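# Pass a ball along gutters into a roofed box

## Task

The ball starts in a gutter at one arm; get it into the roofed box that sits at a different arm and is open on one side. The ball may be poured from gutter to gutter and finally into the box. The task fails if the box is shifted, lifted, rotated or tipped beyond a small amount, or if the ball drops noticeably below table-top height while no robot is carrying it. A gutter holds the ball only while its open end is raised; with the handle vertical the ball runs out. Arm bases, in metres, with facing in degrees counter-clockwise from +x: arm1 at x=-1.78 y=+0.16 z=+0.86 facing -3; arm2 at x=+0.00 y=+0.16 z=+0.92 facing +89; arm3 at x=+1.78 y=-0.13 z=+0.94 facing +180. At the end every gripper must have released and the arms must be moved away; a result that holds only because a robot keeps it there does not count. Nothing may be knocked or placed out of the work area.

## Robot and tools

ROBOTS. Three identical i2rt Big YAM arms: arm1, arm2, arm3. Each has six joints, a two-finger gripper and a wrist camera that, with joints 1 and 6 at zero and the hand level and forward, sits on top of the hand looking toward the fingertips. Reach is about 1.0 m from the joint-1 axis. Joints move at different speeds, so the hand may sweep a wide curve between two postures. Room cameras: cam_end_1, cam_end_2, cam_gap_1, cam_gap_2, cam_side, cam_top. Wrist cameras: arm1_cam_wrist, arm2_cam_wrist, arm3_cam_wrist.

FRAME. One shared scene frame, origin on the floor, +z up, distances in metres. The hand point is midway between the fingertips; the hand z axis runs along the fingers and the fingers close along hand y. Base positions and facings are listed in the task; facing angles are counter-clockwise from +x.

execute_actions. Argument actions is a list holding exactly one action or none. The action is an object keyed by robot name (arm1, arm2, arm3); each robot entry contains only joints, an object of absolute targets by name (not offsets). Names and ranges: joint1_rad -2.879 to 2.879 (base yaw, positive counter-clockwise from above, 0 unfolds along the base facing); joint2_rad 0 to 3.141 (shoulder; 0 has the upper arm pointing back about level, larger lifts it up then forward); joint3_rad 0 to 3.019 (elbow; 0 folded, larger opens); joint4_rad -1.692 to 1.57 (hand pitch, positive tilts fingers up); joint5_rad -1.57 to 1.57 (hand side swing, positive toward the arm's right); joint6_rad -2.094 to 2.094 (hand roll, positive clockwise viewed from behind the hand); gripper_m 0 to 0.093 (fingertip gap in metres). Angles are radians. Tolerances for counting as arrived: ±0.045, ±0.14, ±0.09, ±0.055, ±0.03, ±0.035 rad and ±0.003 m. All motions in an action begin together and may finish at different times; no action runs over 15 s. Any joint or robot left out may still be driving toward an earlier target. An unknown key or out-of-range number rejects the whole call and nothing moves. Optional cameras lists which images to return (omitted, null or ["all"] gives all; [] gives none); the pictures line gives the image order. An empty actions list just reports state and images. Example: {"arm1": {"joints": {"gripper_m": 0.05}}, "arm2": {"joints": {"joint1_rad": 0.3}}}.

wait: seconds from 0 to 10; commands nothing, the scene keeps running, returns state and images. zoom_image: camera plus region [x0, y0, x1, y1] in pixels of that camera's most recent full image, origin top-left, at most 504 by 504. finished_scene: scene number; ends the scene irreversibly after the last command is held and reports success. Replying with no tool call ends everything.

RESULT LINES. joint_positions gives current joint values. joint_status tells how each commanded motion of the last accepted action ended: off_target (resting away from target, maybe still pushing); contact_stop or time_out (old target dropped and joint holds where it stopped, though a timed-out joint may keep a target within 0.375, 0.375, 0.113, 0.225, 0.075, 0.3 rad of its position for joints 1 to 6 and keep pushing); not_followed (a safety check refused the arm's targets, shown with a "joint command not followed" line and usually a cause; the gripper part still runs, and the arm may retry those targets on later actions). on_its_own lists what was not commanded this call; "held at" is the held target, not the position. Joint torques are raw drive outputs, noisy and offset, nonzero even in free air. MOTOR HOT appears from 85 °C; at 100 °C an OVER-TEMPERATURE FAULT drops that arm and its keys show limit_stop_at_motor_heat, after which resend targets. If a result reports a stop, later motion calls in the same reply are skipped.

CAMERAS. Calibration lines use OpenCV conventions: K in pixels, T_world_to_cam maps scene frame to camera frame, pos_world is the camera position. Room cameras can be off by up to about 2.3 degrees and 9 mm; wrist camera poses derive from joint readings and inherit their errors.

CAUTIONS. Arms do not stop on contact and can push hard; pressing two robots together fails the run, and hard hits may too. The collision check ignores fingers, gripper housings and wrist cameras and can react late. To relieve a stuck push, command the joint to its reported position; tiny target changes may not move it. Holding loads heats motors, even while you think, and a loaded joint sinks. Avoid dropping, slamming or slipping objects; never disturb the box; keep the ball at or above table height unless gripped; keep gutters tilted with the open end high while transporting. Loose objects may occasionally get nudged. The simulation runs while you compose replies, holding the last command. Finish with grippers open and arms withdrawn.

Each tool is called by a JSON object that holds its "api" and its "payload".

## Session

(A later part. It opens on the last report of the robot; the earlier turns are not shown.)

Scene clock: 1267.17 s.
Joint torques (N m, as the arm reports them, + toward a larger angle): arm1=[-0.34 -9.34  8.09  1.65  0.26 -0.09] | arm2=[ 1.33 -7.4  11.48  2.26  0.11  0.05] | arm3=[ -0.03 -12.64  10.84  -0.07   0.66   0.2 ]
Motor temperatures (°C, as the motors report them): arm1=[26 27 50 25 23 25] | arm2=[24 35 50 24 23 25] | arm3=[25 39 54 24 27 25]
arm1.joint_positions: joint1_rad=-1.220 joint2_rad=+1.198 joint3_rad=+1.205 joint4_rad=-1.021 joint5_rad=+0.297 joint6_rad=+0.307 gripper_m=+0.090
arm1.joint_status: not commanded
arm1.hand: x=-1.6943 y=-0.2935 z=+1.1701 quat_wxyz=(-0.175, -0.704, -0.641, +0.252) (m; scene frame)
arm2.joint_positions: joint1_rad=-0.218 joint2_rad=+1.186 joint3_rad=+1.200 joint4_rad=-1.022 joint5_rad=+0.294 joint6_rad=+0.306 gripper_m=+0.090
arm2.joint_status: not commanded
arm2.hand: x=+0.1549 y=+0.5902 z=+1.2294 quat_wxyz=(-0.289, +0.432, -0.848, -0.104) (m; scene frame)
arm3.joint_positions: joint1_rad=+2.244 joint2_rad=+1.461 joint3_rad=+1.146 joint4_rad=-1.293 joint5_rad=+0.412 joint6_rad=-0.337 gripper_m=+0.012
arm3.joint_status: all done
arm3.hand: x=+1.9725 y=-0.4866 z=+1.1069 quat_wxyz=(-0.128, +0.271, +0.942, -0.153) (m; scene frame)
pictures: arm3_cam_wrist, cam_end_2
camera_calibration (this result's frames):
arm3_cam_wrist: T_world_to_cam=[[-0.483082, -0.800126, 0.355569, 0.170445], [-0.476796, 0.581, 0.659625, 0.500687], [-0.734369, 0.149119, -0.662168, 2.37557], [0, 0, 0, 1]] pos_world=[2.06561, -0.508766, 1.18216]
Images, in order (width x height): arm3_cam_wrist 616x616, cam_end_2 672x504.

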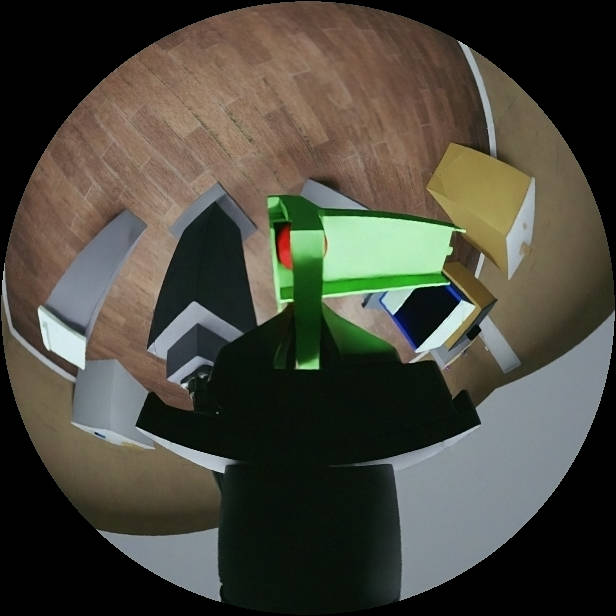

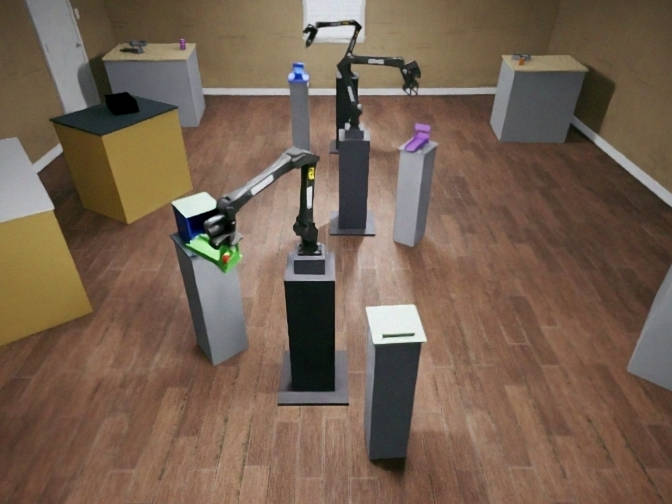

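{"api": "execute_actions", "payload": {"actions": [{"arm3":{"joints":{"joint1_rad":2.08}}}], "cameras": []}}

{"api": "execute_actions", "payload": {"actions": [{"arm3":{"joints":{"joint5_rad":0.27}}}], "cameras": ["cam_end_2","arm3_cam_wrist","cam_side"]}}

{"api": "zoom_image", "payload": {"camera": "cam_end_2", "region": [160, 185, 260, 285]}}

{"api": "zoom_image", "payload": {"camera": "arm3_cam_wrist", "region": [340, 190, 520, 370]}}

Scene clock: 1279.90 s.
Joint torques (N m, as the arm reports them, + toward a larger angle): arm1=[-0.26 -9.41  8.1   1.69  0.24 -0.08] | arm2=[ 1.35 -7.37 11.47  2.25  0.11  0.05] | arm3=[  0.9  -13.01  11.5    0.11   0.55   0.14]
Motor temperatures (°C, as the motors report them): arm1=[26 27 50 25 23 25] | arm2=[24 35 50 24 23 25] | arm3=[25 39 56 24 27 25]
arm1.joint_positions: joint1_rad=-1.220 joint2_rad=+1.198 joint3_rad=+1.205 joint4_rad=-1.021 joint5_rad=+0.297 joint6_rad=+0.307 gripper_m=+0.090
arm1.joint_status: not commanded
arm1.hand: x=-1.6943 y=-0.2935 z=+1.1701 quat_wxyz=(-0.175, -0.704, -0.641, +0.252) (m; scene frame)
arm2.joint_positions: joint1_rad=-0.218 joint2_rad=+1.186 joint3_rad=+1.200 joint4_rad=-1.022 joint5_rad=+0.294 joint6_rad=+0.306 gripper_m=+0.090
arm2.joint_status: not commanded
arm2.hand: x=+0.1549 y=+0.5902 z=+1.2294 quat_wxyz=(-0.289, +0.432, -0.848, -0.104) (m; scene frame)
arm3.joint_positions: joint1_rad=+2.071 joint2_rad=+1.461 joint3_rad=+1.146 joint4_rad=-1.293 joint5_rad=+0.415 joint6_rad=-0.337 gripper_m=+0.012
arm3.joint_status: all done
arm3.hand: x=+1.9072 y=-0.5151 z=+1.1062 quat_wxyz=(-0.142, +0.351, +0.915, -0.142) (m; scene frame)
pictures: none
No camera images: the call's "cameras" was empty. Leave "cameras" out to get every camera's image.

Scene clock: 1280.67 s.
Joint torques (N m, as the arm reports them, + toward a larger angle): arm1=[-0.25 -9.18  8.13  1.68  0.25 -0.09] | arm2=[ 1.4  -7.4  11.46  2.24  0.11  0.04] | arm3=[  1.18 -12.68  11.55  -0.19   0.22   0.13]
Motor temperatures (°C, as the motors report them): arm1=[26 27 50 25 23 25] | arm2=[24 35 50 24 23 25] | arm3=[25 39 56 24 27 25]
arm1.joint_positions: joint1_rad=-1.220 joint2_rad=+1.198 joint3_rad=+1.205 joint4_rad=-1.021 joint5_rad=+0.297 joint6_rad=+0.307 gripper_m=+0.090
arm1.joint_status: not commanded
arm1.hand: x=-1.6943 y=-0.2935 z=+1.1701 quat_wxyz=(-0.175, -0.704, -0.641, +0.252) (m; scene frame)
arm2.joint_positions: joint1_rad=-0.218 joint2_rad=+1.186 joint3_rad=+1.200 joint4_rad=-1.022 joint5_rad=+0.294 joint6_rad=+0.306 gripper_m=+0.090
arm2.joint_status: not commanded
arm2.hand: x=+0.1549 y=+0.5902 z=+1.2294 quat_wxyz=(-0.289, +0.432, -0.848, -0.104) (m; scene frame)
arm3.joint_positions: joint1_rad=+2.071 joint2_rad=+1.461 joint3_rad=+1.146 joint4_rad=-1.293 joint5_rad=+0.269 joint6_rad=-0.337 gripper_m=+0.012
arm3.joint_status: all done
arm3.hand: x=+1.9281 y=-0.5035 z=+1.0981 quat_wxyz=(-0.095, +0.356, +0.925, -0.087) (m; scene frame)
pictures: arm3_cam_wrist, cam_end_2, cam_side
camera_calibration (this result's frames):
arm3_cam_wrist: T_world_to_cam=[[-0.653542, -0.722461, 0.225683, 0.648977], [-0.449351, 0.610285, 0.652408, 0.464876], [-0.60907, 0.324965, -0.723485, 2.25395], [0, 0, 0, 1]] pos_world=[2.00584, -0.5473, 1.18094]
Images, in order (width x height): arm3_cam_wrist 616x616, cam_end_2 672x504, cam_side 672x504.

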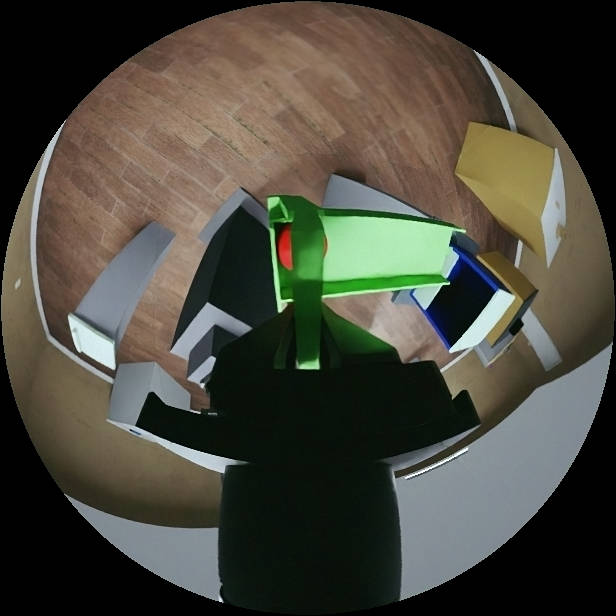

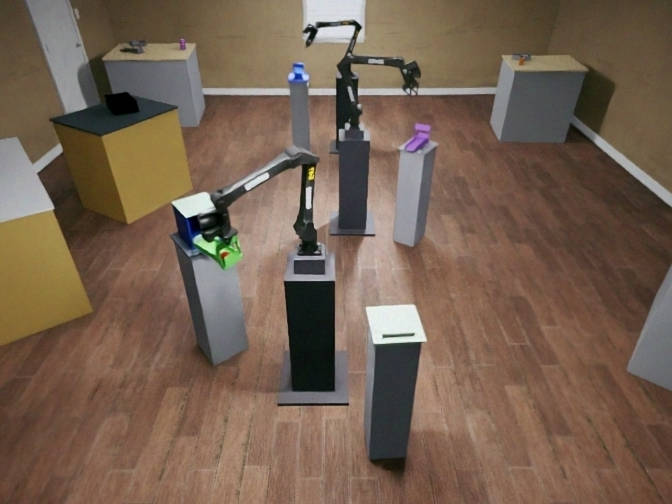

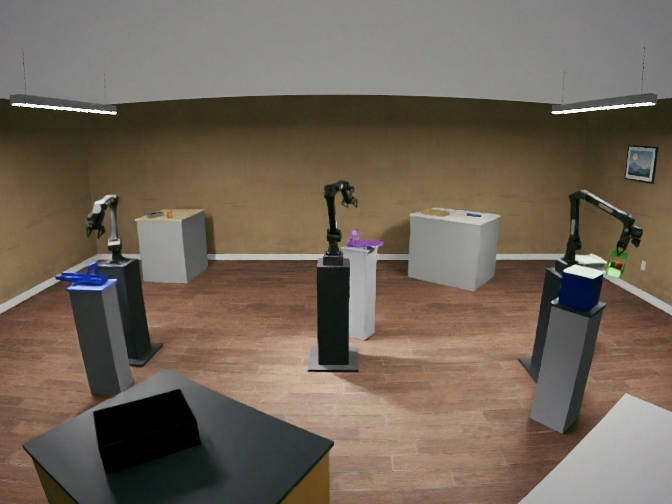

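Region (160, 185, 260, 285) of cam_end_2's 672x504 image, scaled by 5.040, with more detail than that image has.

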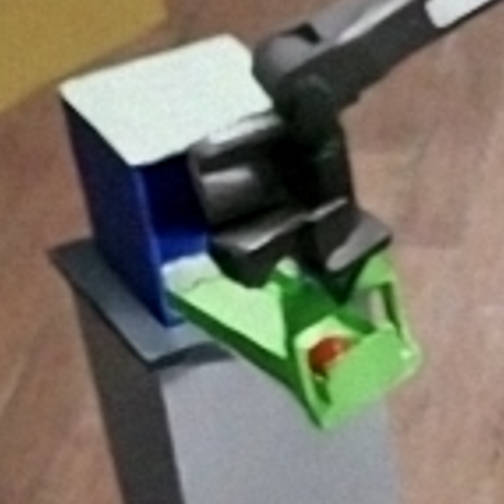

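Region (340, 190, 520, 370) of arm3_cam_wrist's 616x616 image, scaled by 2.800, with more detail than that image has.

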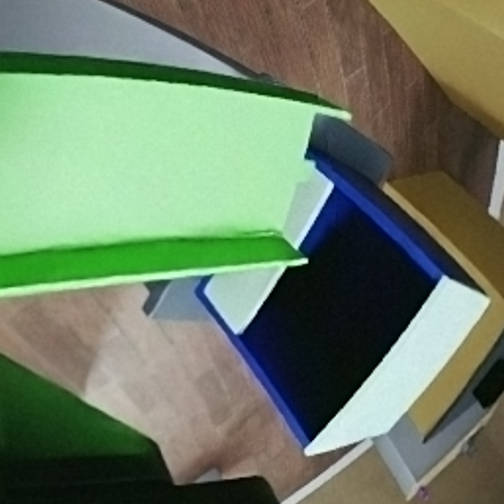

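{"api": "execute_actions", "payload": {"actions": [{"arm3":{"joints":{"joint3_rad":1.35,"joint4_rad":-1.33}}}], "cameras": []}}

{"api": "execute_actions", "payload": {"actions": [{"arm3":{"joints":{"joint2_rad":1.58}}}], "cameras": ["cam_end_2","arm3_cam_wrist"]}}

{"api": "zoom_image", "payload": {"camera": "arm3_cam_wrist", "region": [260, 180, 520, 370]}}

Scene clock: 1342.97 s.
Joint torques (N m, as the arm reports them, + toward a larger angle): arm1=[-0.32 -9.16  8.12  1.68  0.26 -0.09] | arm2=[ 1.34 -7.36 11.45  2.26  0.12  0.04] | arm3=[  0.51 -13.42  10.98   0.39   0.29   0.18]
Motor temperatures (°C, as the motors report them): arm1=[26 27 50 25 23 25] | arm2=[24 34 49 24 23 25] | arm3=[25 38 59 24 26 25]
arm1.joint_positions: joint1_rad=-1.220 joint2_rad=+1.198 joint3_rad=+1.205 joint4_rad=-1.021 joint5_rad=+0.297 joint6_rad=+0.307 gripper_m=+0.090
arm1.joint_status: not commanded
arm1.hand: x=-1.6943 y=-0.2935 z=+1.1701 quat_wxyz=(-0.175, -0.704, -0.641, +0.252) (m; scene frame)
arm2.joint_positions: joint1_rad=-0.218 joint2_rad=+1.186 joint3_rad=+1.200 joint4_rad=-1.022 joint5_rad=+0.294 joint6_rad=+0.306 gripper_m=+0.090
arm2.joint_status: not commanded
arm2.hand: x=+0.1549 y=+0.5902 z=+1.2294 quat_wxyz=(-0.289, +0.432, -0.848, -0.104) (m; scene frame)
arm3.joint_positions: joint1_rad=+2.071 joint2_rad=+1.462 joint3_rad=+1.307 joint4_rad=-1.325 joint5_rad=+0.267 joint6_rad=-0.337 gripper_m=+0.012
arm3.joint_status: all done
arm3.hand: x=+1.9489 y=-0.5432 z=+1.1582 quat_wxyz=(-0.047, +0.364, +0.921, -0.127) (m; scene frame)
pictures: none
No camera images: the call's "cameras" was empty. Leave "cameras" out to get every camera's image.

Scene clock: 1343.97 s.
Joint torques (N m, as the arm reports them, + toward a larger angle): arm1=[-0.26 -9.2   8.11  1.69  0.25 -0.09] | arm2=[ 1.36 -7.45 11.46  2.26  0.12  0.05] | arm3=[ -0.2  -17.47  10.57   0.03   0.31   0.18]
Motor temperatures (°C, as the motors report them): arm1=[26 27 50 25 23 25] | arm2=[24 34 49 24 23 25] | arm3=[25 38 59 24 26 25]
arm1.joint_positions: joint1_rad=-1.220 joint2_rad=+1.198 joint3_rad=+1.205 joint4_rad=-1.021 joint5_rad=+0.297 joint6_rad=+0.307 gripper_m=+0.090
arm1.joint_status: not commanded
arm1.hand: x=-1.6943 y=-0.2935 z=+1.1701 quat_wxyz=(-0.175, -0.704, -0.641, +0.252) (m; scene frame)
arm2.joint_positions: joint1_rad=-0.218 joint2_rad=+1.186 joint3_rad=+1.200 joint4_rad=-1.022 joint5_rad=+0.294 joint6_rad=+0.306 gripper_m=+0.090
arm2.joint_status: not commanded
arm2.hand: x=+0.1549 y=+0.5902 z=+1.2294 quat_wxyz=(-0.289, +0.432, -0.848, -0.104) (m; scene frame)
arm3.joint_positions: joint1_rad=+2.071 joint2_rad=+1.606 joint3_rad=+1.307 joint4_rad=-1.325 joint5_rad=+0.267 joint6_rad=-0.337 gripper_m=+0.012
arm3.joint_status: all done
arm3.hand: x=+1.9535 y=-0.5501 z=+1.0962 quat_wxyz=(-0.101, +0.355, +0.926, -0.081) (m; scene frame)
pictures: arm3_cam_wrist, cam_end_2
camera_calibration (this result's frames):
arm3_cam_wrist: T_world_to_cam=[[-0.651972, -0.725996, 0.218775, 0.634905], [-0.445077, 0.600015, 0.664747, 0.47844], [-0.613872, 0.336025, -0.714317, 2.2886], [0, 0, 0, 1]] pos_world=[2.03179, -0.595159, 1.17784]
Images, in order (width x height): arm3_cam_wrist 616x616, cam_end_2 672x504.

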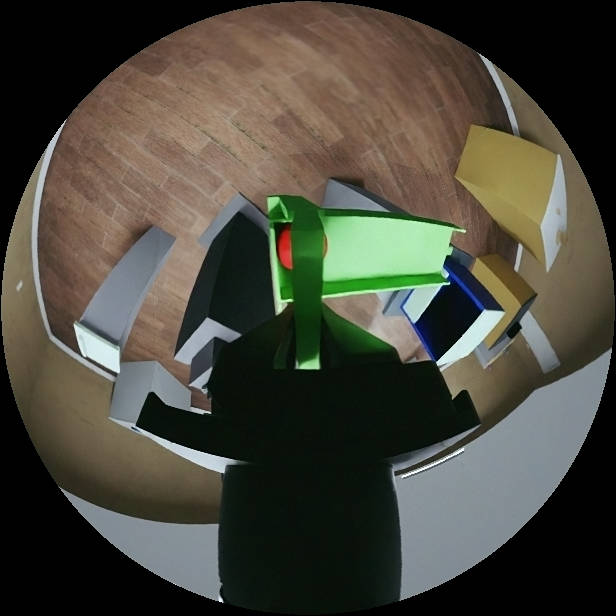

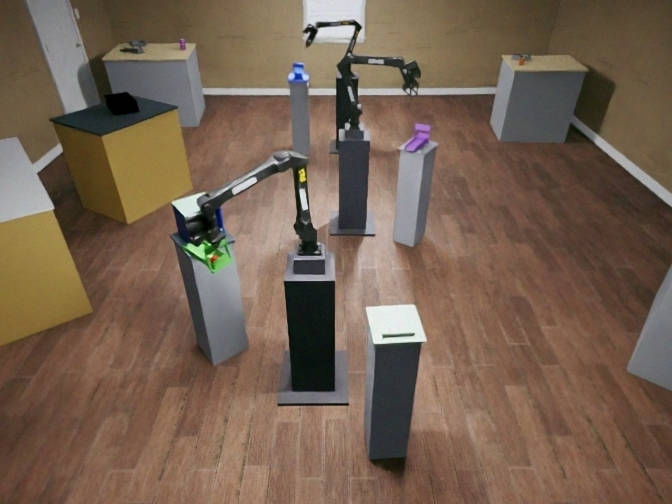

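Region (260, 180, 520, 370) of arm3_cam_wrist's 616x616 image, scaled by 1.938, with more detail than that image has; it fills the top 368 rows of this view, and the rest is white.

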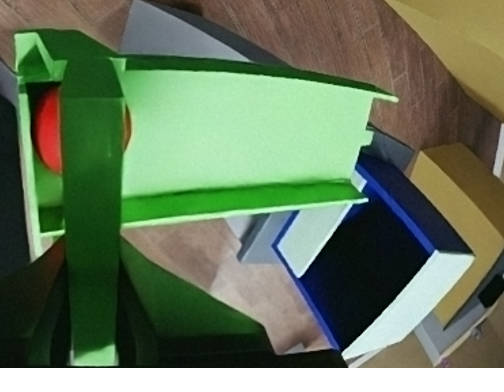

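{"api": "execute_actions", "payload": {"actions": [{"arm3":{"joints":{"joint1_rad":1.9}}}], "cameras": ["cam_end_2","arm3_cam_wrist","cam_top"]}}

{"api": "zoom_image", "payload": {"camera": "arm3_cam_wrist", "region": [380, 190, 560, 370]}}

{"api": "zoom_image", "payload": {"camera": "cam_end_2", "region": [150, 175, 260, 285]}}

Scene clock: 1365.03 s.
Joint torques (N m, as the arm reports them, + toward a larger angle): arm1=[-0.39 -9.26  8.1   1.66  0.25 -0.08] | arm2=[ 1.38 -7.35 11.46  2.25  0.12  0.05] | arm3=[  0.99 -16.4   10.62  -0.12   0.29   0.13]
Motor temperatures (°C, as the motors report them): arm1=[26 27 50 25 23 25] | arm2=[24 34 49 24 23 25] | arm3=[25 39 58 24 26 25]
arm1.joint_positions: joint1_rad=-1.220 joint2_rad=+1.198 joint3_rad=+1.205 joint4_rad=-1.021 joint5_rad=+0.297 joint6_rad=+0.307 gripper_m=+0.090
arm1.joint_status: not commanded
arm1.hand: x=-1.6943 y=-0.2935 z=+1.1701 quat_wxyz=(-0.175, -0.704, -0.641, +0.252) (m; scene frame)
arm2.joint_positions: joint1_rad=-0.218 joint2_rad=+1.186 joint3_rad=+1.200 joint4_rad=-1.022 joint5_rad=+0.294 joint6_rad=+0.306 gripper_m=+0.090
arm2.joint_status: not commanded
arm2.hand: x=+0.1549 y=+0.5902 z=+1.2294 quat_wxyz=(-0.289, +0.432, -0.848, -0.104) (m; scene frame)
arm3.joint_positions: joint1_rad=+1.889 joint2_rad=+1.606 joint3_rad=+1.307 joint4_rad=-1.325 joint5_rad=+0.268 joint6_rad=-0.337 gripper_m=+0.012
arm3.joint_status: all done
arm3.hand: x=+1.8741 y=-0.5749 z=+1.0952 quat_wxyz=(-0.109, +0.437, +0.890, -0.071) (m; scene frame)
pictures: arm3_cam_wrist, cam_end_2, cam_top
camera_calibration (this result's frames):
arm3_cam_wrist: T_world_to_cam=[[-0.772053, -0.596804, 0.218537, 0.864964], [-0.328656, 0.669204, 0.666447, 0.278385], [-0.543984, 0.442709, -0.712804, 2.17621], [0, 0, 0, 1]] pos_world=[1.94312, -0.63351, 1.17666]
Images, in order (width x height): arm3_cam_wrist 616x616, cam_end_2 672x504, cam_top 672x504.

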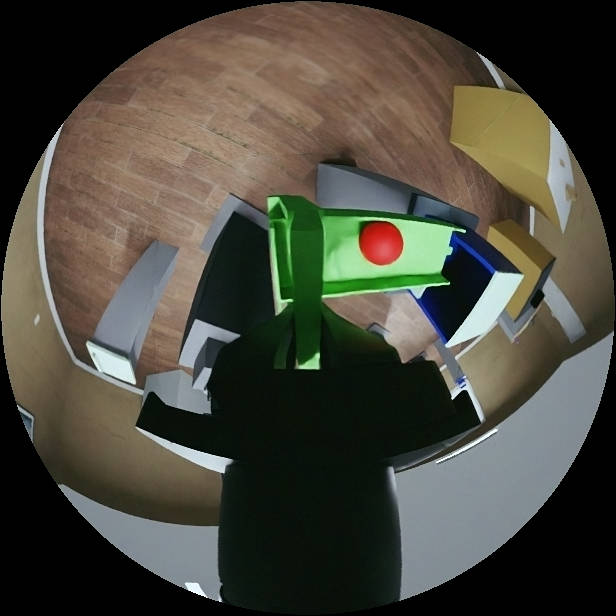

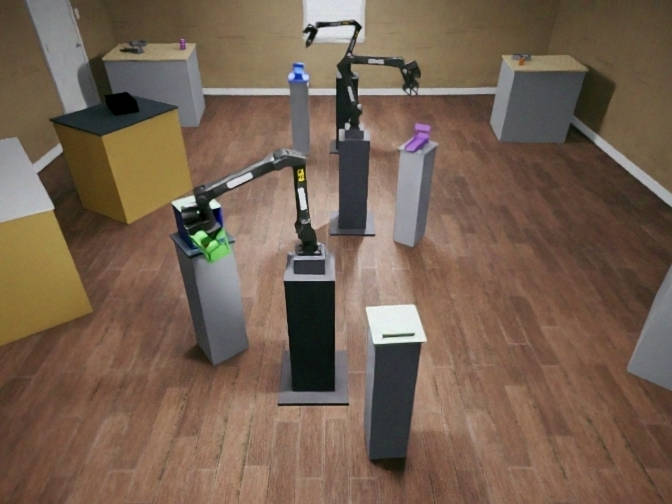

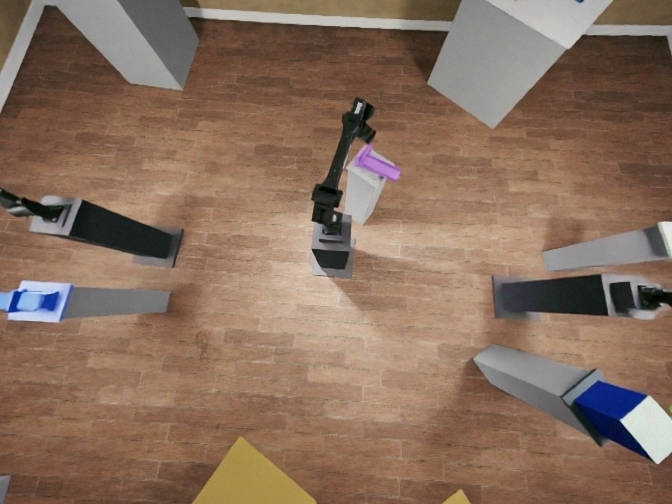

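Region (380, 190, 560, 370) of arm3_cam_wrist's 616x616 image, scaled by 2.800, with more detail than that image has.

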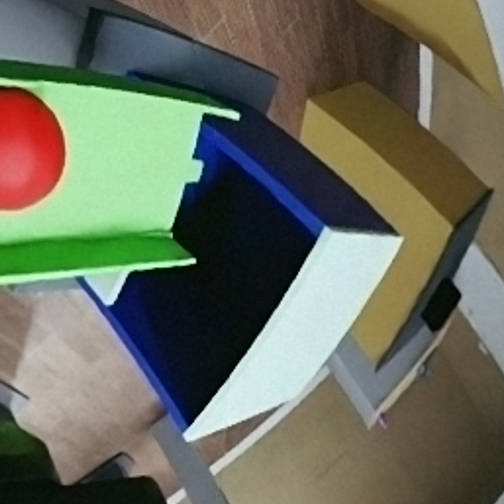

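Region (150, 175, 260, 285) of cam_end_2's 672x504 image, scaled by 4.582, with more detail than that image has.

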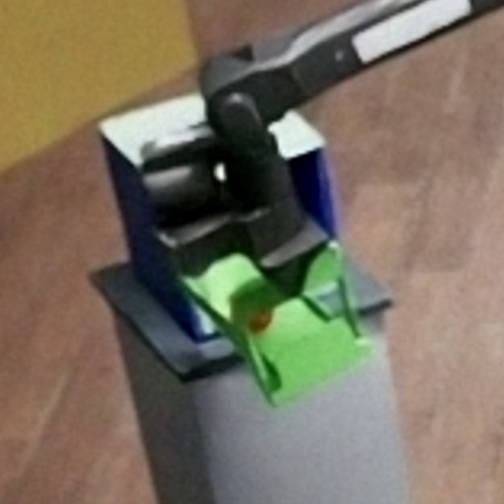

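{"api": "execute_actions", "payload": {"actions": [], "cameras": ["arm3_cam_wrist"]}}

Scene clock: 1369.47 s.
Joint torques (N m, as the arm reports them, + toward a larger angle): arm1=[-0.32 -9.15  8.14  1.66  0.25 -0.08] | arm2=[ 1.32 -7.43 11.45  2.25  0.11  0.05] | arm3=[  1.53 -17.23  10.6    0.12   0.28   0.11]
Motor temperatures (°C, as the motors report them): arm1=[26 27 50 25 23 25] | arm2=[24 34 49 24 23 25] | arm3=[25 39 58 24 26 25]
arm1.joint_positions: joint1_rad=-1.220 joint2_rad=+1.198 joint3_rad=+1.205 joint4_rad=-1.021 joint5_rad=+0.297 joint6_rad=+0.307 gripper_m=+0.090
arm1.joint_status: not commanded
arm1.hand: x=-1.6943 y=-0.2935 z=+1.1701 quat_wxyz=(-0.175, -0.704, -0.641, +0.252) (m; scene frame)
arm2.joint_positions: joint1_rad=-0.218 joint2_rad=+1.186 joint3_rad=+1.200 joint4_rad=-1.022 joint5_rad=+0.294 joint6_rad=+0.306 gripper_m=+0.090
arm2.joint_status: not commanded
arm2.hand: x=+0.1549 y=+0.5902 z=+1.2294 quat_wxyz=(-0.289, +0.432, -0.848, -0.104) (m; scene frame)
arm3.joint_positions: joint1_rad=+1.889 joint2_rad=+1.606 joint3_rad=+1.307 joint4_rad=-1.325 joint5_rad=+0.268 joint6_rad=-0.337 gripper_m=+0.012
arm3.joint_status: all done
arm3.hand: x=+1.8742 y=-0.5749 z=+1.0952 quat_wxyz=(-0.109, +0.437, +0.890, -0.071) (m; scene frame)
pictures: arm3_cam_wrist
camera_calibration (this result's frames):
arm3_cam_wrist: T_world_to_cam=[[-0.772144, -0.596815, 0.218187, 0.865573], [-0.328885, 0.669132, 0.666406, 0.278834], [-0.543717, 0.442803, -0.712949, 2.17594], [0, 0, 0, 1]] pos_world=[1.94315, -0.6335, 1.17666]
Images, in order (width x height): arm3_cam_wrist 616x616.

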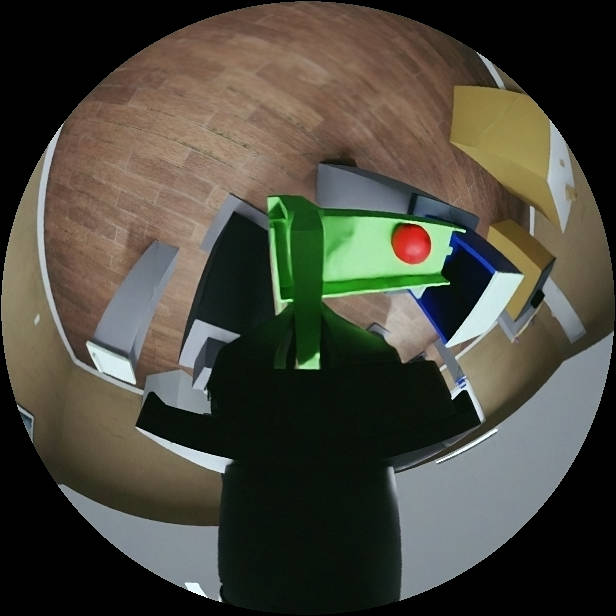

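{"api": "execute_actions", "payload": {"actions": [{"arm3":{"joints":{"joint5_rad":0.36}}}], "cameras": ["arm3_cam_wrist","cam_end_2"]}}

Scene clock: 1374.70 s.
Joint torques (N m, as the arm reports them, + toward a larger angle): arm1=[-0.27 -9.3   8.11  1.68  0.26 -0.09] | arm2=[ 1.31 -7.43 11.46  2.24  0.11  0.05] | arm3=[  0.77 -17.86  10.64  -0.15   0.65   0.14]
Motor temperatures (°C, as the motors report them): arm1=[26 27 50 25 23 25] | arm2=[24 34 49 24 23 25] | arm3=[25 39 58 24 26 25]
arm1.joint_positions: joint1_rad=-1.220 joint2_rad=+1.198 joint3_rad=+1.205 joint4_rad=-1.021 joint5_rad=+0.297 joint6_rad=+0.307 gripper_m=+0.090
arm1.joint_status: not commanded
arm1.hand: x=-1.6943 y=-0.2935 z=+1.1701 quat_wxyz=(-0.175, -0.704, -0.641, +0.252) (m; scene frame)
arm2.joint_positions: joint1_rad=-0.218 joint2_rad=+1.186 joint3_rad=+1.200 joint4_rad=-1.022 joint5_rad=+0.294 joint6_rad=+0.306 gripper_m=+0.090
arm2.joint_status: not commanded
arm2.hand: x=+0.1549 y=+0.5902 z=+1.2294 quat_wxyz=(-0.289, +0.432, -0.848, -0.104) (m; scene frame)
arm3.joint_positions: joint1_rad=+1.889 joint2_rad=+1.606 joint3_rad=+1.307 joint4_rad=-1.325 joint5_rad=+0.351 joint6_rad=-0.337 gripper_m=+0.012
arm3.joint_status: all done
arm3.hand: x=+1.8613 y=-0.5793 z=+1.0993 quat_wxyz=(-0.138, +0.434, +0.885, -0.099) (m; scene frame)
pictures: arm3_cam_wrist, cam_end_2
camera_calibration (this result's frames):
arm3_cam_wrist: T_world_to_cam=[[-0.749373, -0.593515, 0.293564, 0.728704], [-0.278823, 0.684973, 0.673104, 0.183384], [-0.600581, 0.422554, -0.678786, 2.23038], [0, 0, 0, 1]] pos_world=[1.93673, -0.635573, 1.1766]
Images, in order (width x height): arm3_cam_wrist 616x616, cam_end_2 672x504.

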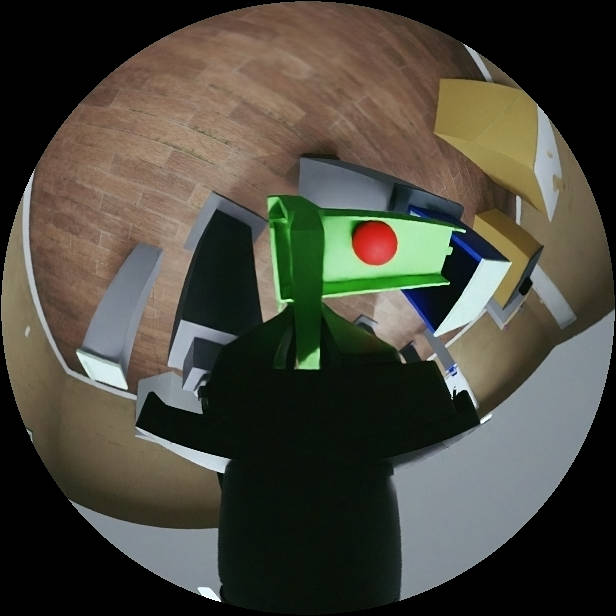

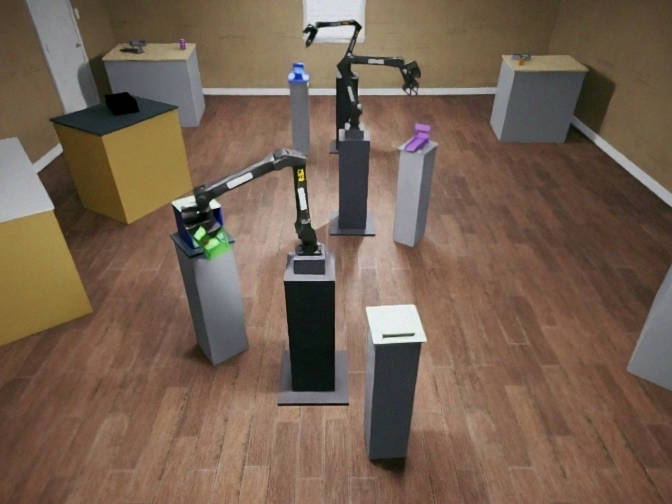

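{"api": "execute_actions", "payload": {"actions": [{"arm3":{"joints":{"joint4_rad":-1.355}}}], "cameras": ["arm3_cam_wrist"]}}

Scene clock: 1409.13 s.
Joint torques (N m, as the arm reports them, + toward a larger angle): arm1=[-0.25 -9.21  8.11  1.66  0.25 -0.08] | arm2=[ 1.32 -7.44 11.47  2.26  0.12  0.04] | arm3=[  2.45 -17.66  10.71  -0.52   0.54   0.16]
Motor temperatures (°C, as the motors report them): arm1=[26 27 50 25 23 25] | arm2=[24 33 49 24 23 25] | arm3=[25 39 58 24 27 25]
arm1.joint_positions: joint1_rad=-1.220 joint2_rad=+1.198 joint3_rad=+1.205 joint4_rad=-1.021 joint5_rad=+0.297 joint6_rad=+0.307 gripper_m=+0.090
arm1.joint_status: not commanded
arm1.hand: x=-1.6943 y=-0.2935 z=+1.1701 quat_wxyz=(-0.175, -0.704, -0.641, +0.252) (m; scene frame)
arm2.joint_positions: joint1_rad=-0.218 joint2_rad=+1.186 joint3_rad=+1.200 joint4_rad=-1.022 joint5_rad=+0.294 joint6_rad=+0.306 gripper_m=+0.090
arm2.joint_status: not commanded
arm2.hand: x=+0.1549 y=+0.5902 z=+1.2294 quat_wxyz=(-0.289, +0.432, -0.848, -0.104) (m; scene frame)
arm3.joint_positions: joint1_rad=+1.889 joint2_rad=+1.606 joint3_rad=+1.307 joint4_rad=-1.345 joint5_rad=+0.352 joint6_rad=-0.337 gripper_m=+0.012
arm3.joint_status: all done
arm3.hand: x=+1.8598 y=-0.5750 z=+1.0997 quat_wxyz=(-0.145, +0.432, +0.885, -0.093) (m; scene frame)
pictures: arm3_cam_wrist
camera_calibration (this result's frames):
arm3_cam_wrist: T_world_to_cam=[[-0.746783, -0.599301, 0.288365, 0.727617], [-0.274256, 0.672504, 0.687402, 0.148393], [-0.605887, 0.434254, -0.666576, 2.23111], [0, 0, 0, 1]] pos_world=[1.93587, -0.6326, 1.17538]
Images, in order (width x height): arm3_cam_wrist 616x616.

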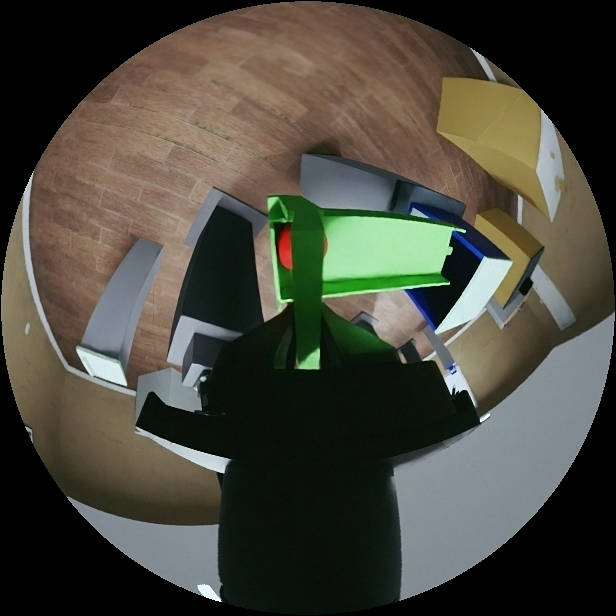

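{"api": "zoom_image", "payload": {"camera": "arm3_cam_wrist", "region": [380, 190, 540, 350]}}

Region (380, 190, 540, 350) of arm3_cam_wrist's 616x616 image, scaled by 3.150, with more detail than that image has.

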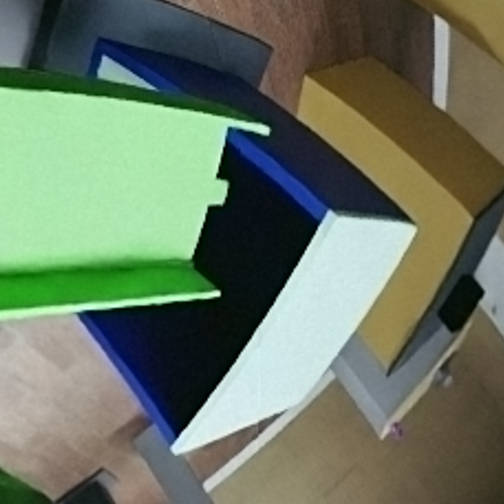

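{"api": "execute_actions", "payload": {"actions": [{"arm3":{"joints":{"joint4_rad":-1.41}}}], "cameras": ["arm3_cam_wrist"]}}

{"api": "zoom_image", "payload": {"camera": "arm3_cam_wrist", "region": [380, 190, 540, 350]}}

Scene clock: 1435.73 s.
Joint torques (N m, as the arm reports them, + toward a larger angle): arm1=[-0.39 -9.24  8.1   1.63  0.26 -0.07] | arm2=[ 1.32 -7.32 11.45  2.26  0.11  0.05] | arm3=[  1.56 -17.55  10.48  -0.36   0.56   0.18]
Motor temperatures (°C, as the motors report them): arm1=[26 27 49 25 23 25] | arm2=[24 33 49 24 23 25] | arm3=[25 39 58 24 27 25]
arm1.joint_positions: joint1_rad=-1.220 joint2_rad=+1.198 joint3_rad=+1.205 joint4_rad=-1.021 joint5_rad=+0.297 joint6_rad=+0.307 gripper_m=+0.090
arm1.joint_status: not commanded
arm1.hand: x=-1.6943 y=-0.2935 z=+1.1701 quat_wxyz=(-0.175, -0.704, -0.641, +0.252) (m; scene frame)
arm2.joint_positions: joint1_rad=-0.218 joint2_rad=+1.186 joint3_rad=+1.200 joint4_rad=-1.022 joint5_rad=+0.294 joint6_rad=+0.306 gripper_m=+0.090
arm2.joint_status: not commanded
arm2.hand: x=+0.1549 y=+0.5902 z=+1.2294 quat_wxyz=(-0.289, +0.432, -0.848, -0.104) (m; scene frame)
arm3.joint_positions: joint1_rad=+1.889 joint2_rad=+1.606 joint3_rad=+1.307 joint4_rad=-1.398 joint5_rad=+0.352 joint6_rad=-0.337 gripper_m=+0.012
arm3.joint_status: all done
arm3.hand: x=+1.8559 y=-0.5630 z=+1.1010 quat_wxyz=(-0.164, +0.427, +0.886, -0.074) (m; scene frame)
pictures: arm3_cam_wrist
camera_calibration (this result's frames):
arm3_cam_wrist: T_world_to_cam=[[-0.741756, -0.614083, 0.26963, 0.734508], [-0.263004, 0.636166, 0.725342, 0.0553032], [-0.616949, 0.467113, -0.633387, 2.22687], [0, 0, 0, 1]] pos_world=[1.93324, -0.624332, 1.17231]
Images, in order (width x height): arm3_cam_wrist 616x616.

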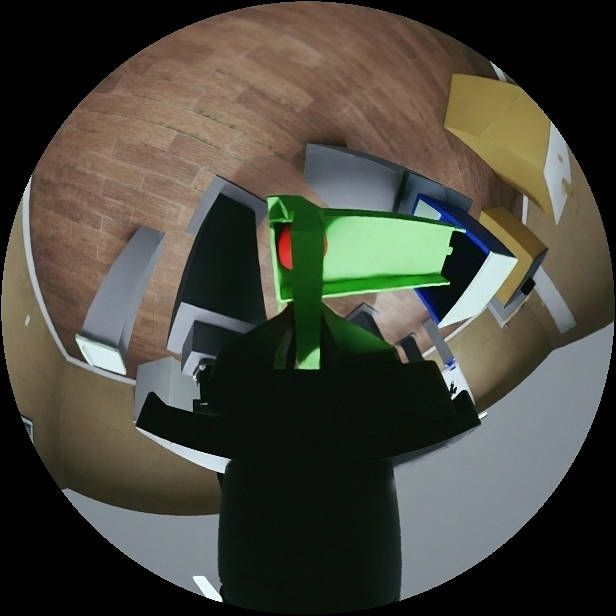

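Region (380, 190, 540, 350) of arm3_cam_wrist's 616x616 image, scaled by 3.150, with more detail than that image has.

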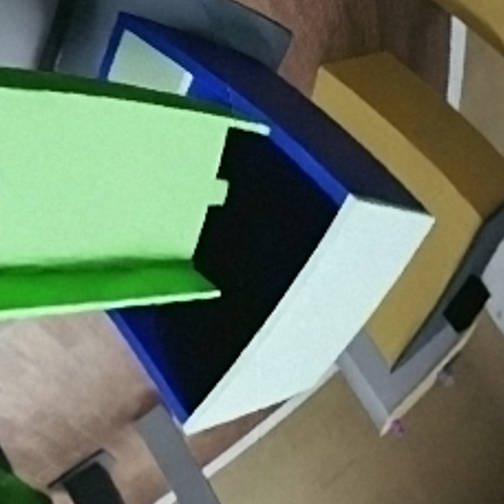

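{"api": "execute_actions", "payload": {"actions": [{"arm3":{"joints":{"joint1_rad":1.82}}}], "cameras": ["arm3_cam_wrist"]}}

{"api": "zoom_image", "payload": {"camera": "arm3_cam_wrist", "region": [380, 190, 540, 350]}}

Scene clock: 1451.53 s.
Joint torques (N m, as the arm reports them, + toward a larger angle): arm1=[-0.26 -9.11  8.09  1.65  0.26 -0.09] | arm2=[ 1.34 -7.43 11.45  2.23  0.11  0.05] | arm3=[  0.29 -16.36  10.45  -0.23   0.5    0.16]
Motor temperatures (°C, as the motors report them): arm1=[26 26 49 25 23 25] | arm2=[24 33 49 24 23 25] | arm3=[25 39 58 24 27 25]
arm1.joint_positions: joint1_rad=-1.220 joint2_rad=+1.198 joint3_rad=+1.205 joint4_rad=-1.021 joint5_rad=+0.297 joint6_rad=+0.307 gripper_m=+0.090
arm1.joint_status: not commanded
arm1.hand: x=-1.6943 y=-0.2935 z=+1.1701 quat_wxyz=(-0.175, -0.704, -0.641, +0.252) (m; scene frame)
arm2.joint_positions: joint1_rad=-0.218 joint2_rad=+1.186 joint3_rad=+1.200 joint4_rad=-1.022 joint5_rad=+0.294 joint6_rad=+0.306 gripper_m=+0.090
arm2.joint_status: not commanded
arm2.hand: x=+0.1549 y=+0.5902 z=+1.2294 quat_wxyz=(-0.289, +0.432, -0.848, -0.104) (m; scene frame)
arm3.joint_positions: joint1_rad=+1.818 joint2_rad=+1.606 joint3_rad=+1.307 joint4_rad=-1.398 joint5_rad=+0.354 joint6_rad=-0.337 gripper_m=+0.012
arm3.joint_status: all done
arm3.hand: x=+1.8246 y=-0.5675 z=+1.1007 quat_wxyz=(-0.167, +0.458, +0.871, -0.069) (m; scene frame)
pictures: arm3_cam_wrist
camera_calibration (this result's frames):
arm3_cam_wrist: T_world_to_cam=[[-0.782767, -0.560261, 0.270894, 0.812534], [-0.216, 0.652839, 0.726048, -0.0269357], [-0.583626, 0.509813, -0.632037, 2.1714], [0, 0, 0, 1]] pos_world=[1.89749, -0.63419, 1.17185]
Images, in order (width x height): arm3_cam_wrist 616x616.

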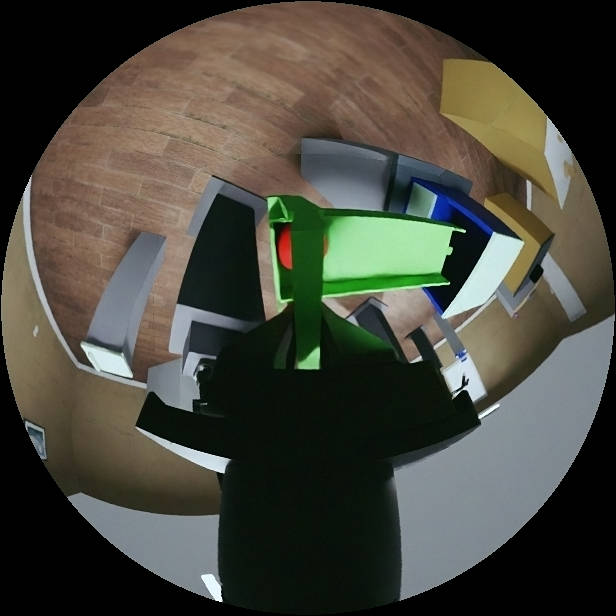

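Region (380, 190, 540, 350) of arm3_cam_wrist's 616x616 image, scaled by 3.150, with more detail than that image has.

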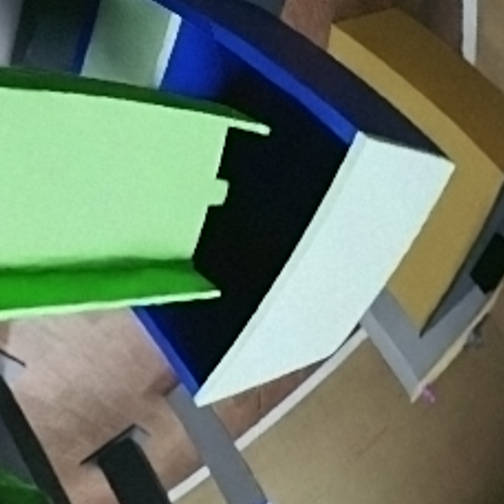

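{"api": "execute_actions", "payload": {"actions": [{"arm3":{"joints":{"joint1_rad":1.775,"joint4_rad":-1.345}}}], "cameras": ["arm3_cam_wrist"]}}

{"api": "zoom_image", "payload": {"camera": "arm3_cam_wrist", "region": [380, 170, 540, 330]}}

Scene clock: 1465.50 s.
Joint torques (N m, as the arm reports them, + toward a larger angle): arm1=[-0.35 -9.17  8.13  1.68  0.26 -0.08] | arm2=[ 1.29 -7.34 11.47  2.26  0.12  0.05] | arm3=[ -0.73 -17.11  10.56   0.59   0.5    0.18]
Motor temperatures (°C, as the motors report them): arm1=[26 26 49 25 23 25] | arm2=[24 33 49 24 23 25] | arm3=[25 38 58 24 27 25]
arm1.joint_positions: joint1_rad=-1.220 joint2_rad=+1.198 joint3_rad=+1.205 joint4_rad=-1.021 joint5_rad=+0.297 joint6_rad=+0.307 gripper_m=+0.090
arm1.joint_status: not commanded
arm1.hand: x=-1.6943 y=-0.2935 z=+1.1701 quat_wxyz=(-0.175, -0.704, -0.641, +0.252) (m; scene frame)
arm2.joint_positions: joint1_rad=-0.218 joint2_rad=+1.186 joint3_rad=+1.200 joint4_rad=-1.022 joint5_rad=+0.294 joint6_rad=+0.306 gripper_m=+0.090
arm2.joint_status: not commanded
arm2.hand: x=+0.1549 y=+0.5902 z=+1.2294 quat_wxyz=(-0.289, +0.432, -0.848, -0.104) (m; scene frame)
arm3.joint_positions: joint1_rad=+1.780 joint2_rad=+1.606 joint3_rad=+1.307 joint4_rad=-1.355 joint5_rad=+0.354 joint6_rad=-0.337 gripper_m=+0.012
arm3.joint_status: all done
arm3.hand: x=+1.8095 y=-0.5791 z=+1.0994 quat_wxyz=(-0.154, +0.479, +0.860, -0.081) (m; scene frame)
pictures: arm3_cam_wrist
camera_calibration (this result's frames):
arm3_cam_wrist: T_world_to_cam=[[-0.806703, -0.517112, 0.286051, 0.84627], [-0.19631, 0.691052, 0.695636, -0.00179041], [-0.557397, 0.505017, -0.658988, 2.14705], [0, 0, 0, 1]] pos_world=[1.8791, -0.645444, 1.17405]
Images, in order (width x height): arm3_cam_wrist 616x616.

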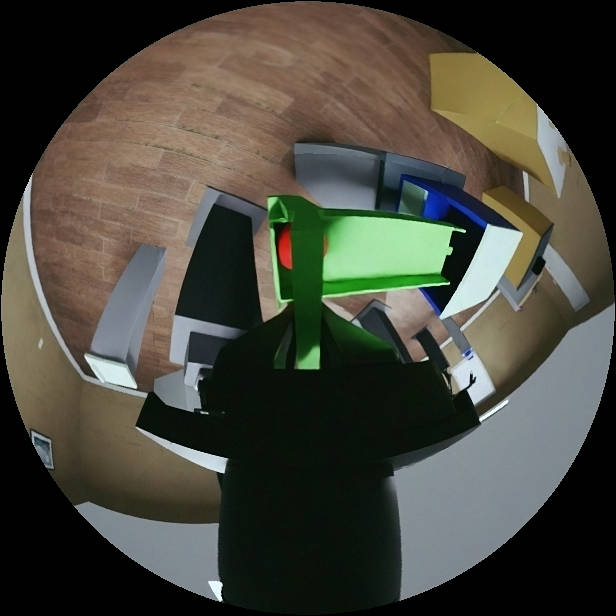

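Region (380, 170, 540, 330) of arm3_cam_wrist's 616x616 image, scaled by 3.150, with more detail than that image has.

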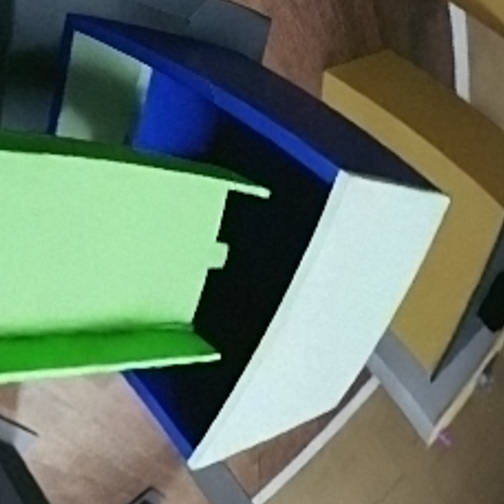

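{"api": "execute_actions", "payload": {"actions": [{"arm3":{"joints":{"joint1_rad":1.715,"joint4_rad":-1.29}}}], "cameras": ["arm3_cam_wrist"]}}

{"api": "zoom_image", "payload": {"camera": "arm3_cam_wrist", "region": [380, 170, 540, 330]}}

Scene clock: 1481.53 s.
Joint torques (N m, as the arm reports them, + toward a larger angle): arm1=[-0.36 -9.21  8.13  1.68  0.26 -0.09] | arm2=[ 1.37 -7.39 11.47  2.26  0.12  0.05] | arm3=[ -0.14 -18.15  10.74   0.59   0.53   0.12]
Motor temperatures (°C, as the motors report them): arm1=[26 26 49 25 23 25] | arm2=[24 33 49 24 23 25] | arm3=[25 38 59 24 27 25]
arm1.joint_positions: joint1_rad=-1.220 joint2_rad=+1.198 joint3_rad=+1.205 joint4_rad=-1.021 joint5_rad=+0.297 joint6_rad=+0.307 gripper_m=+0.090
arm1.joint_status: not commanded
arm1.hand: x=-1.6943 y=-0.2935 z=+1.1701 quat_wxyz=(-0.175, -0.704, -0.641, +0.252) (m; scene frame)
arm2.joint_positions: joint1_rad=-0.218 joint2_rad=+1.186 joint3_rad=+1.200 joint4_rad=-1.022 joint5_rad=+0.294 joint6_rad=+0.306 gripper_m=+0.090
arm2.joint_status: not commanded
arm2.hand: x=+0.1549 y=+0.5902 z=+1.2294 quat_wxyz=(-0.289, +0.432, -0.848, -0.104) (m; scene frame)
arm3.joint_positions: joint1_rad=+1.715 joint2_rad=+1.606 joint3_rad=+1.307 joint4_rad=-1.300 joint5_rad=+0.354 joint6_rad=-0.337 gripper_m=+0.012
arm3.joint_status: all done
arm3.hand: x=+1.7819 y=-0.5927 z=+1.0983 quat_wxyz=(-0.141, +0.511, +0.843, -0.097) (m; scene frame)
pictures: arm3_cam_wrist
camera_calibration (this result's frames):
arm3_cam_wrist: T_world_to_cam=[[-0.841004, -0.447584, 0.303943, 0.899953], [-0.155602, 0.738151, 0.656446, 0.00143874], [-0.518171, 0.504779, -0.690432, 2.10238], [0, 0, 0, 1]] pos_world=[1.84648, -0.659493, 1.17707]
Images, in order (width x height): arm3_cam_wrist 616x616.

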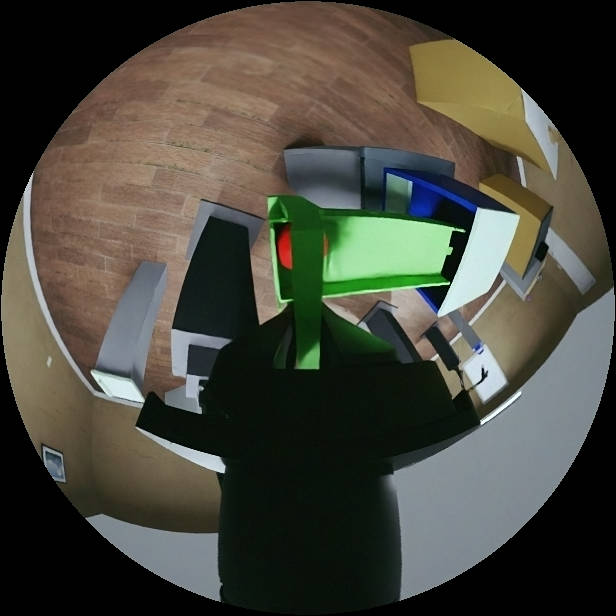

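Region (380, 170, 540, 330) of arm3_cam_wrist's 616x616 image, scaled by 3.150, with more detail than that image has.

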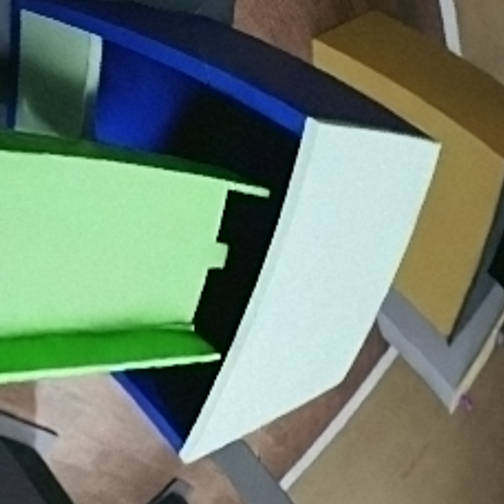

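{"api": "execute_actions", "payload": {"actions": [{"arm3":{"joints":{"joint1_rad":1.68,"joint4_rad":-1.25}}}], "cameras": ["arm3_cam_wrist","cam_end_2"]}}

{"api": "zoom_image", "payload": {"camera": "arm3_cam_wrist", "region": [380, 170, 540, 330]}}

Scene clock: 1497.20 s.
Joint torques (N m, as the arm reports them, + toward a larger angle): arm1=[-0.24 -9.28  8.12  1.67  0.26 -0.08] | arm2=[ 1.34 -7.44 11.45  2.26  0.11  0.04] | arm3=[ -0.37 -17.25  10.77   0.65   0.51   0.16]
Motor temperatures (°C, as the motors report them): arm1=[26 26 49 25 23 25] | arm2=[24 32 49 24 23 25] | arm3=[25 38 59 24 27 25]
arm1.joint_positions: joint1_rad=-1.220 joint2_rad=+1.198 joint3_rad=+1.205 joint4_rad=-1.021 joint5_rad=+0.297 joint6_rad=+0.307 gripper_m=+0.090
arm1.joint_status: not commanded
arm1.hand: x=-1.6943 y=-0.2935 z=+1.1701 quat_wxyz=(-0.175, -0.704, -0.641, +0.252) (m; scene frame)
arm2.joint_positions: joint1_rad=-0.218 joint2_rad=+1.186 joint3_rad=+1.200 joint4_rad=-1.022 joint5_rad=+0.294 joint6_rad=+0.306 gripper_m=+0.090
arm2.joint_status: not commanded
arm2.hand: x=+0.1549 y=+0.5902 z=+1.2294 quat_wxyz=(-0.289, +0.432, -0.848, -0.104) (m; scene frame)
arm3.joint_positions: joint1_rad=+1.687 joint2_rad=+1.606 joint3_rad=+1.307 joint4_rad=-1.261 joint5_rad=+0.354 joint6_rad=-0.337 gripper_m=+0.012
arm3.joint_status: all done
arm3.hand: x=+1.7700 y=-0.6018 z=+1.0980 quat_wxyz=(-0.130, +0.526, +0.834, -0.110) (m; scene frame)
pictures: arm3_cam_wrist, cam_end_2
camera_calibration (this result's frames):
arm3_cam_wrist: T_world_to_cam=[[-0.854659, -0.411687, 0.316341, 0.918105], [-0.137335, 0.766857, 0.626952, 0.0237378], [-0.500697, 0.492386, -0.71194, 2.08579], [0, 0, 0, 1]] pos_world=[1.83228, -0.667246, 1.17964]
Images, in order (width x height): arm3_cam_wrist 616x616, cam_end_2 672x504.

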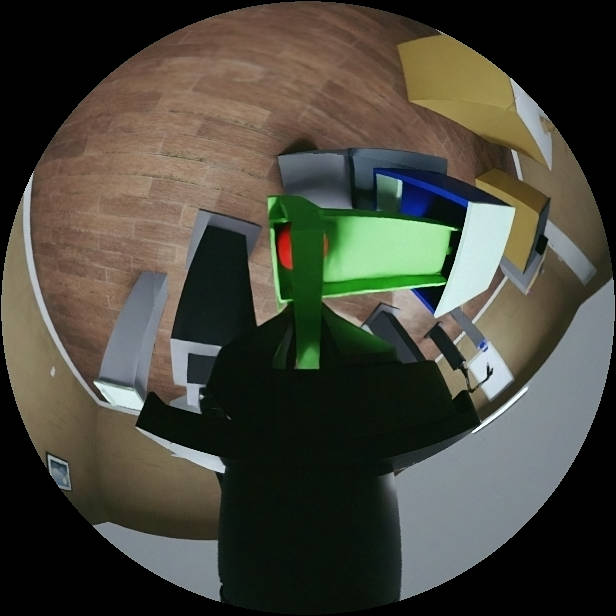

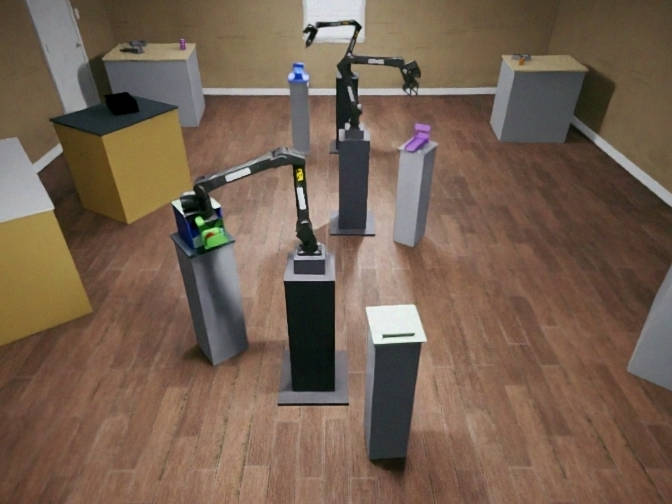

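Region (380, 170, 540, 330) of arm3_cam_wrist's 616x616 image, scaled by 3.150, with more detail than that image has.

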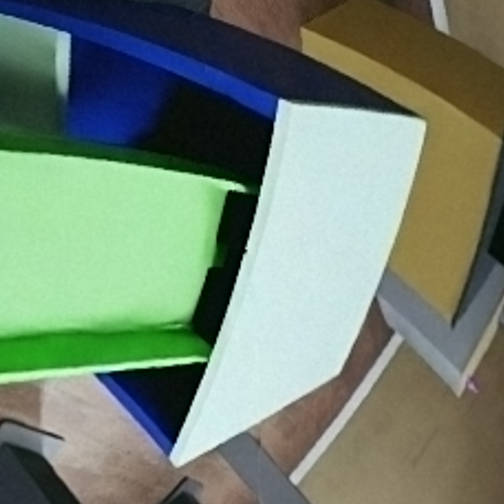

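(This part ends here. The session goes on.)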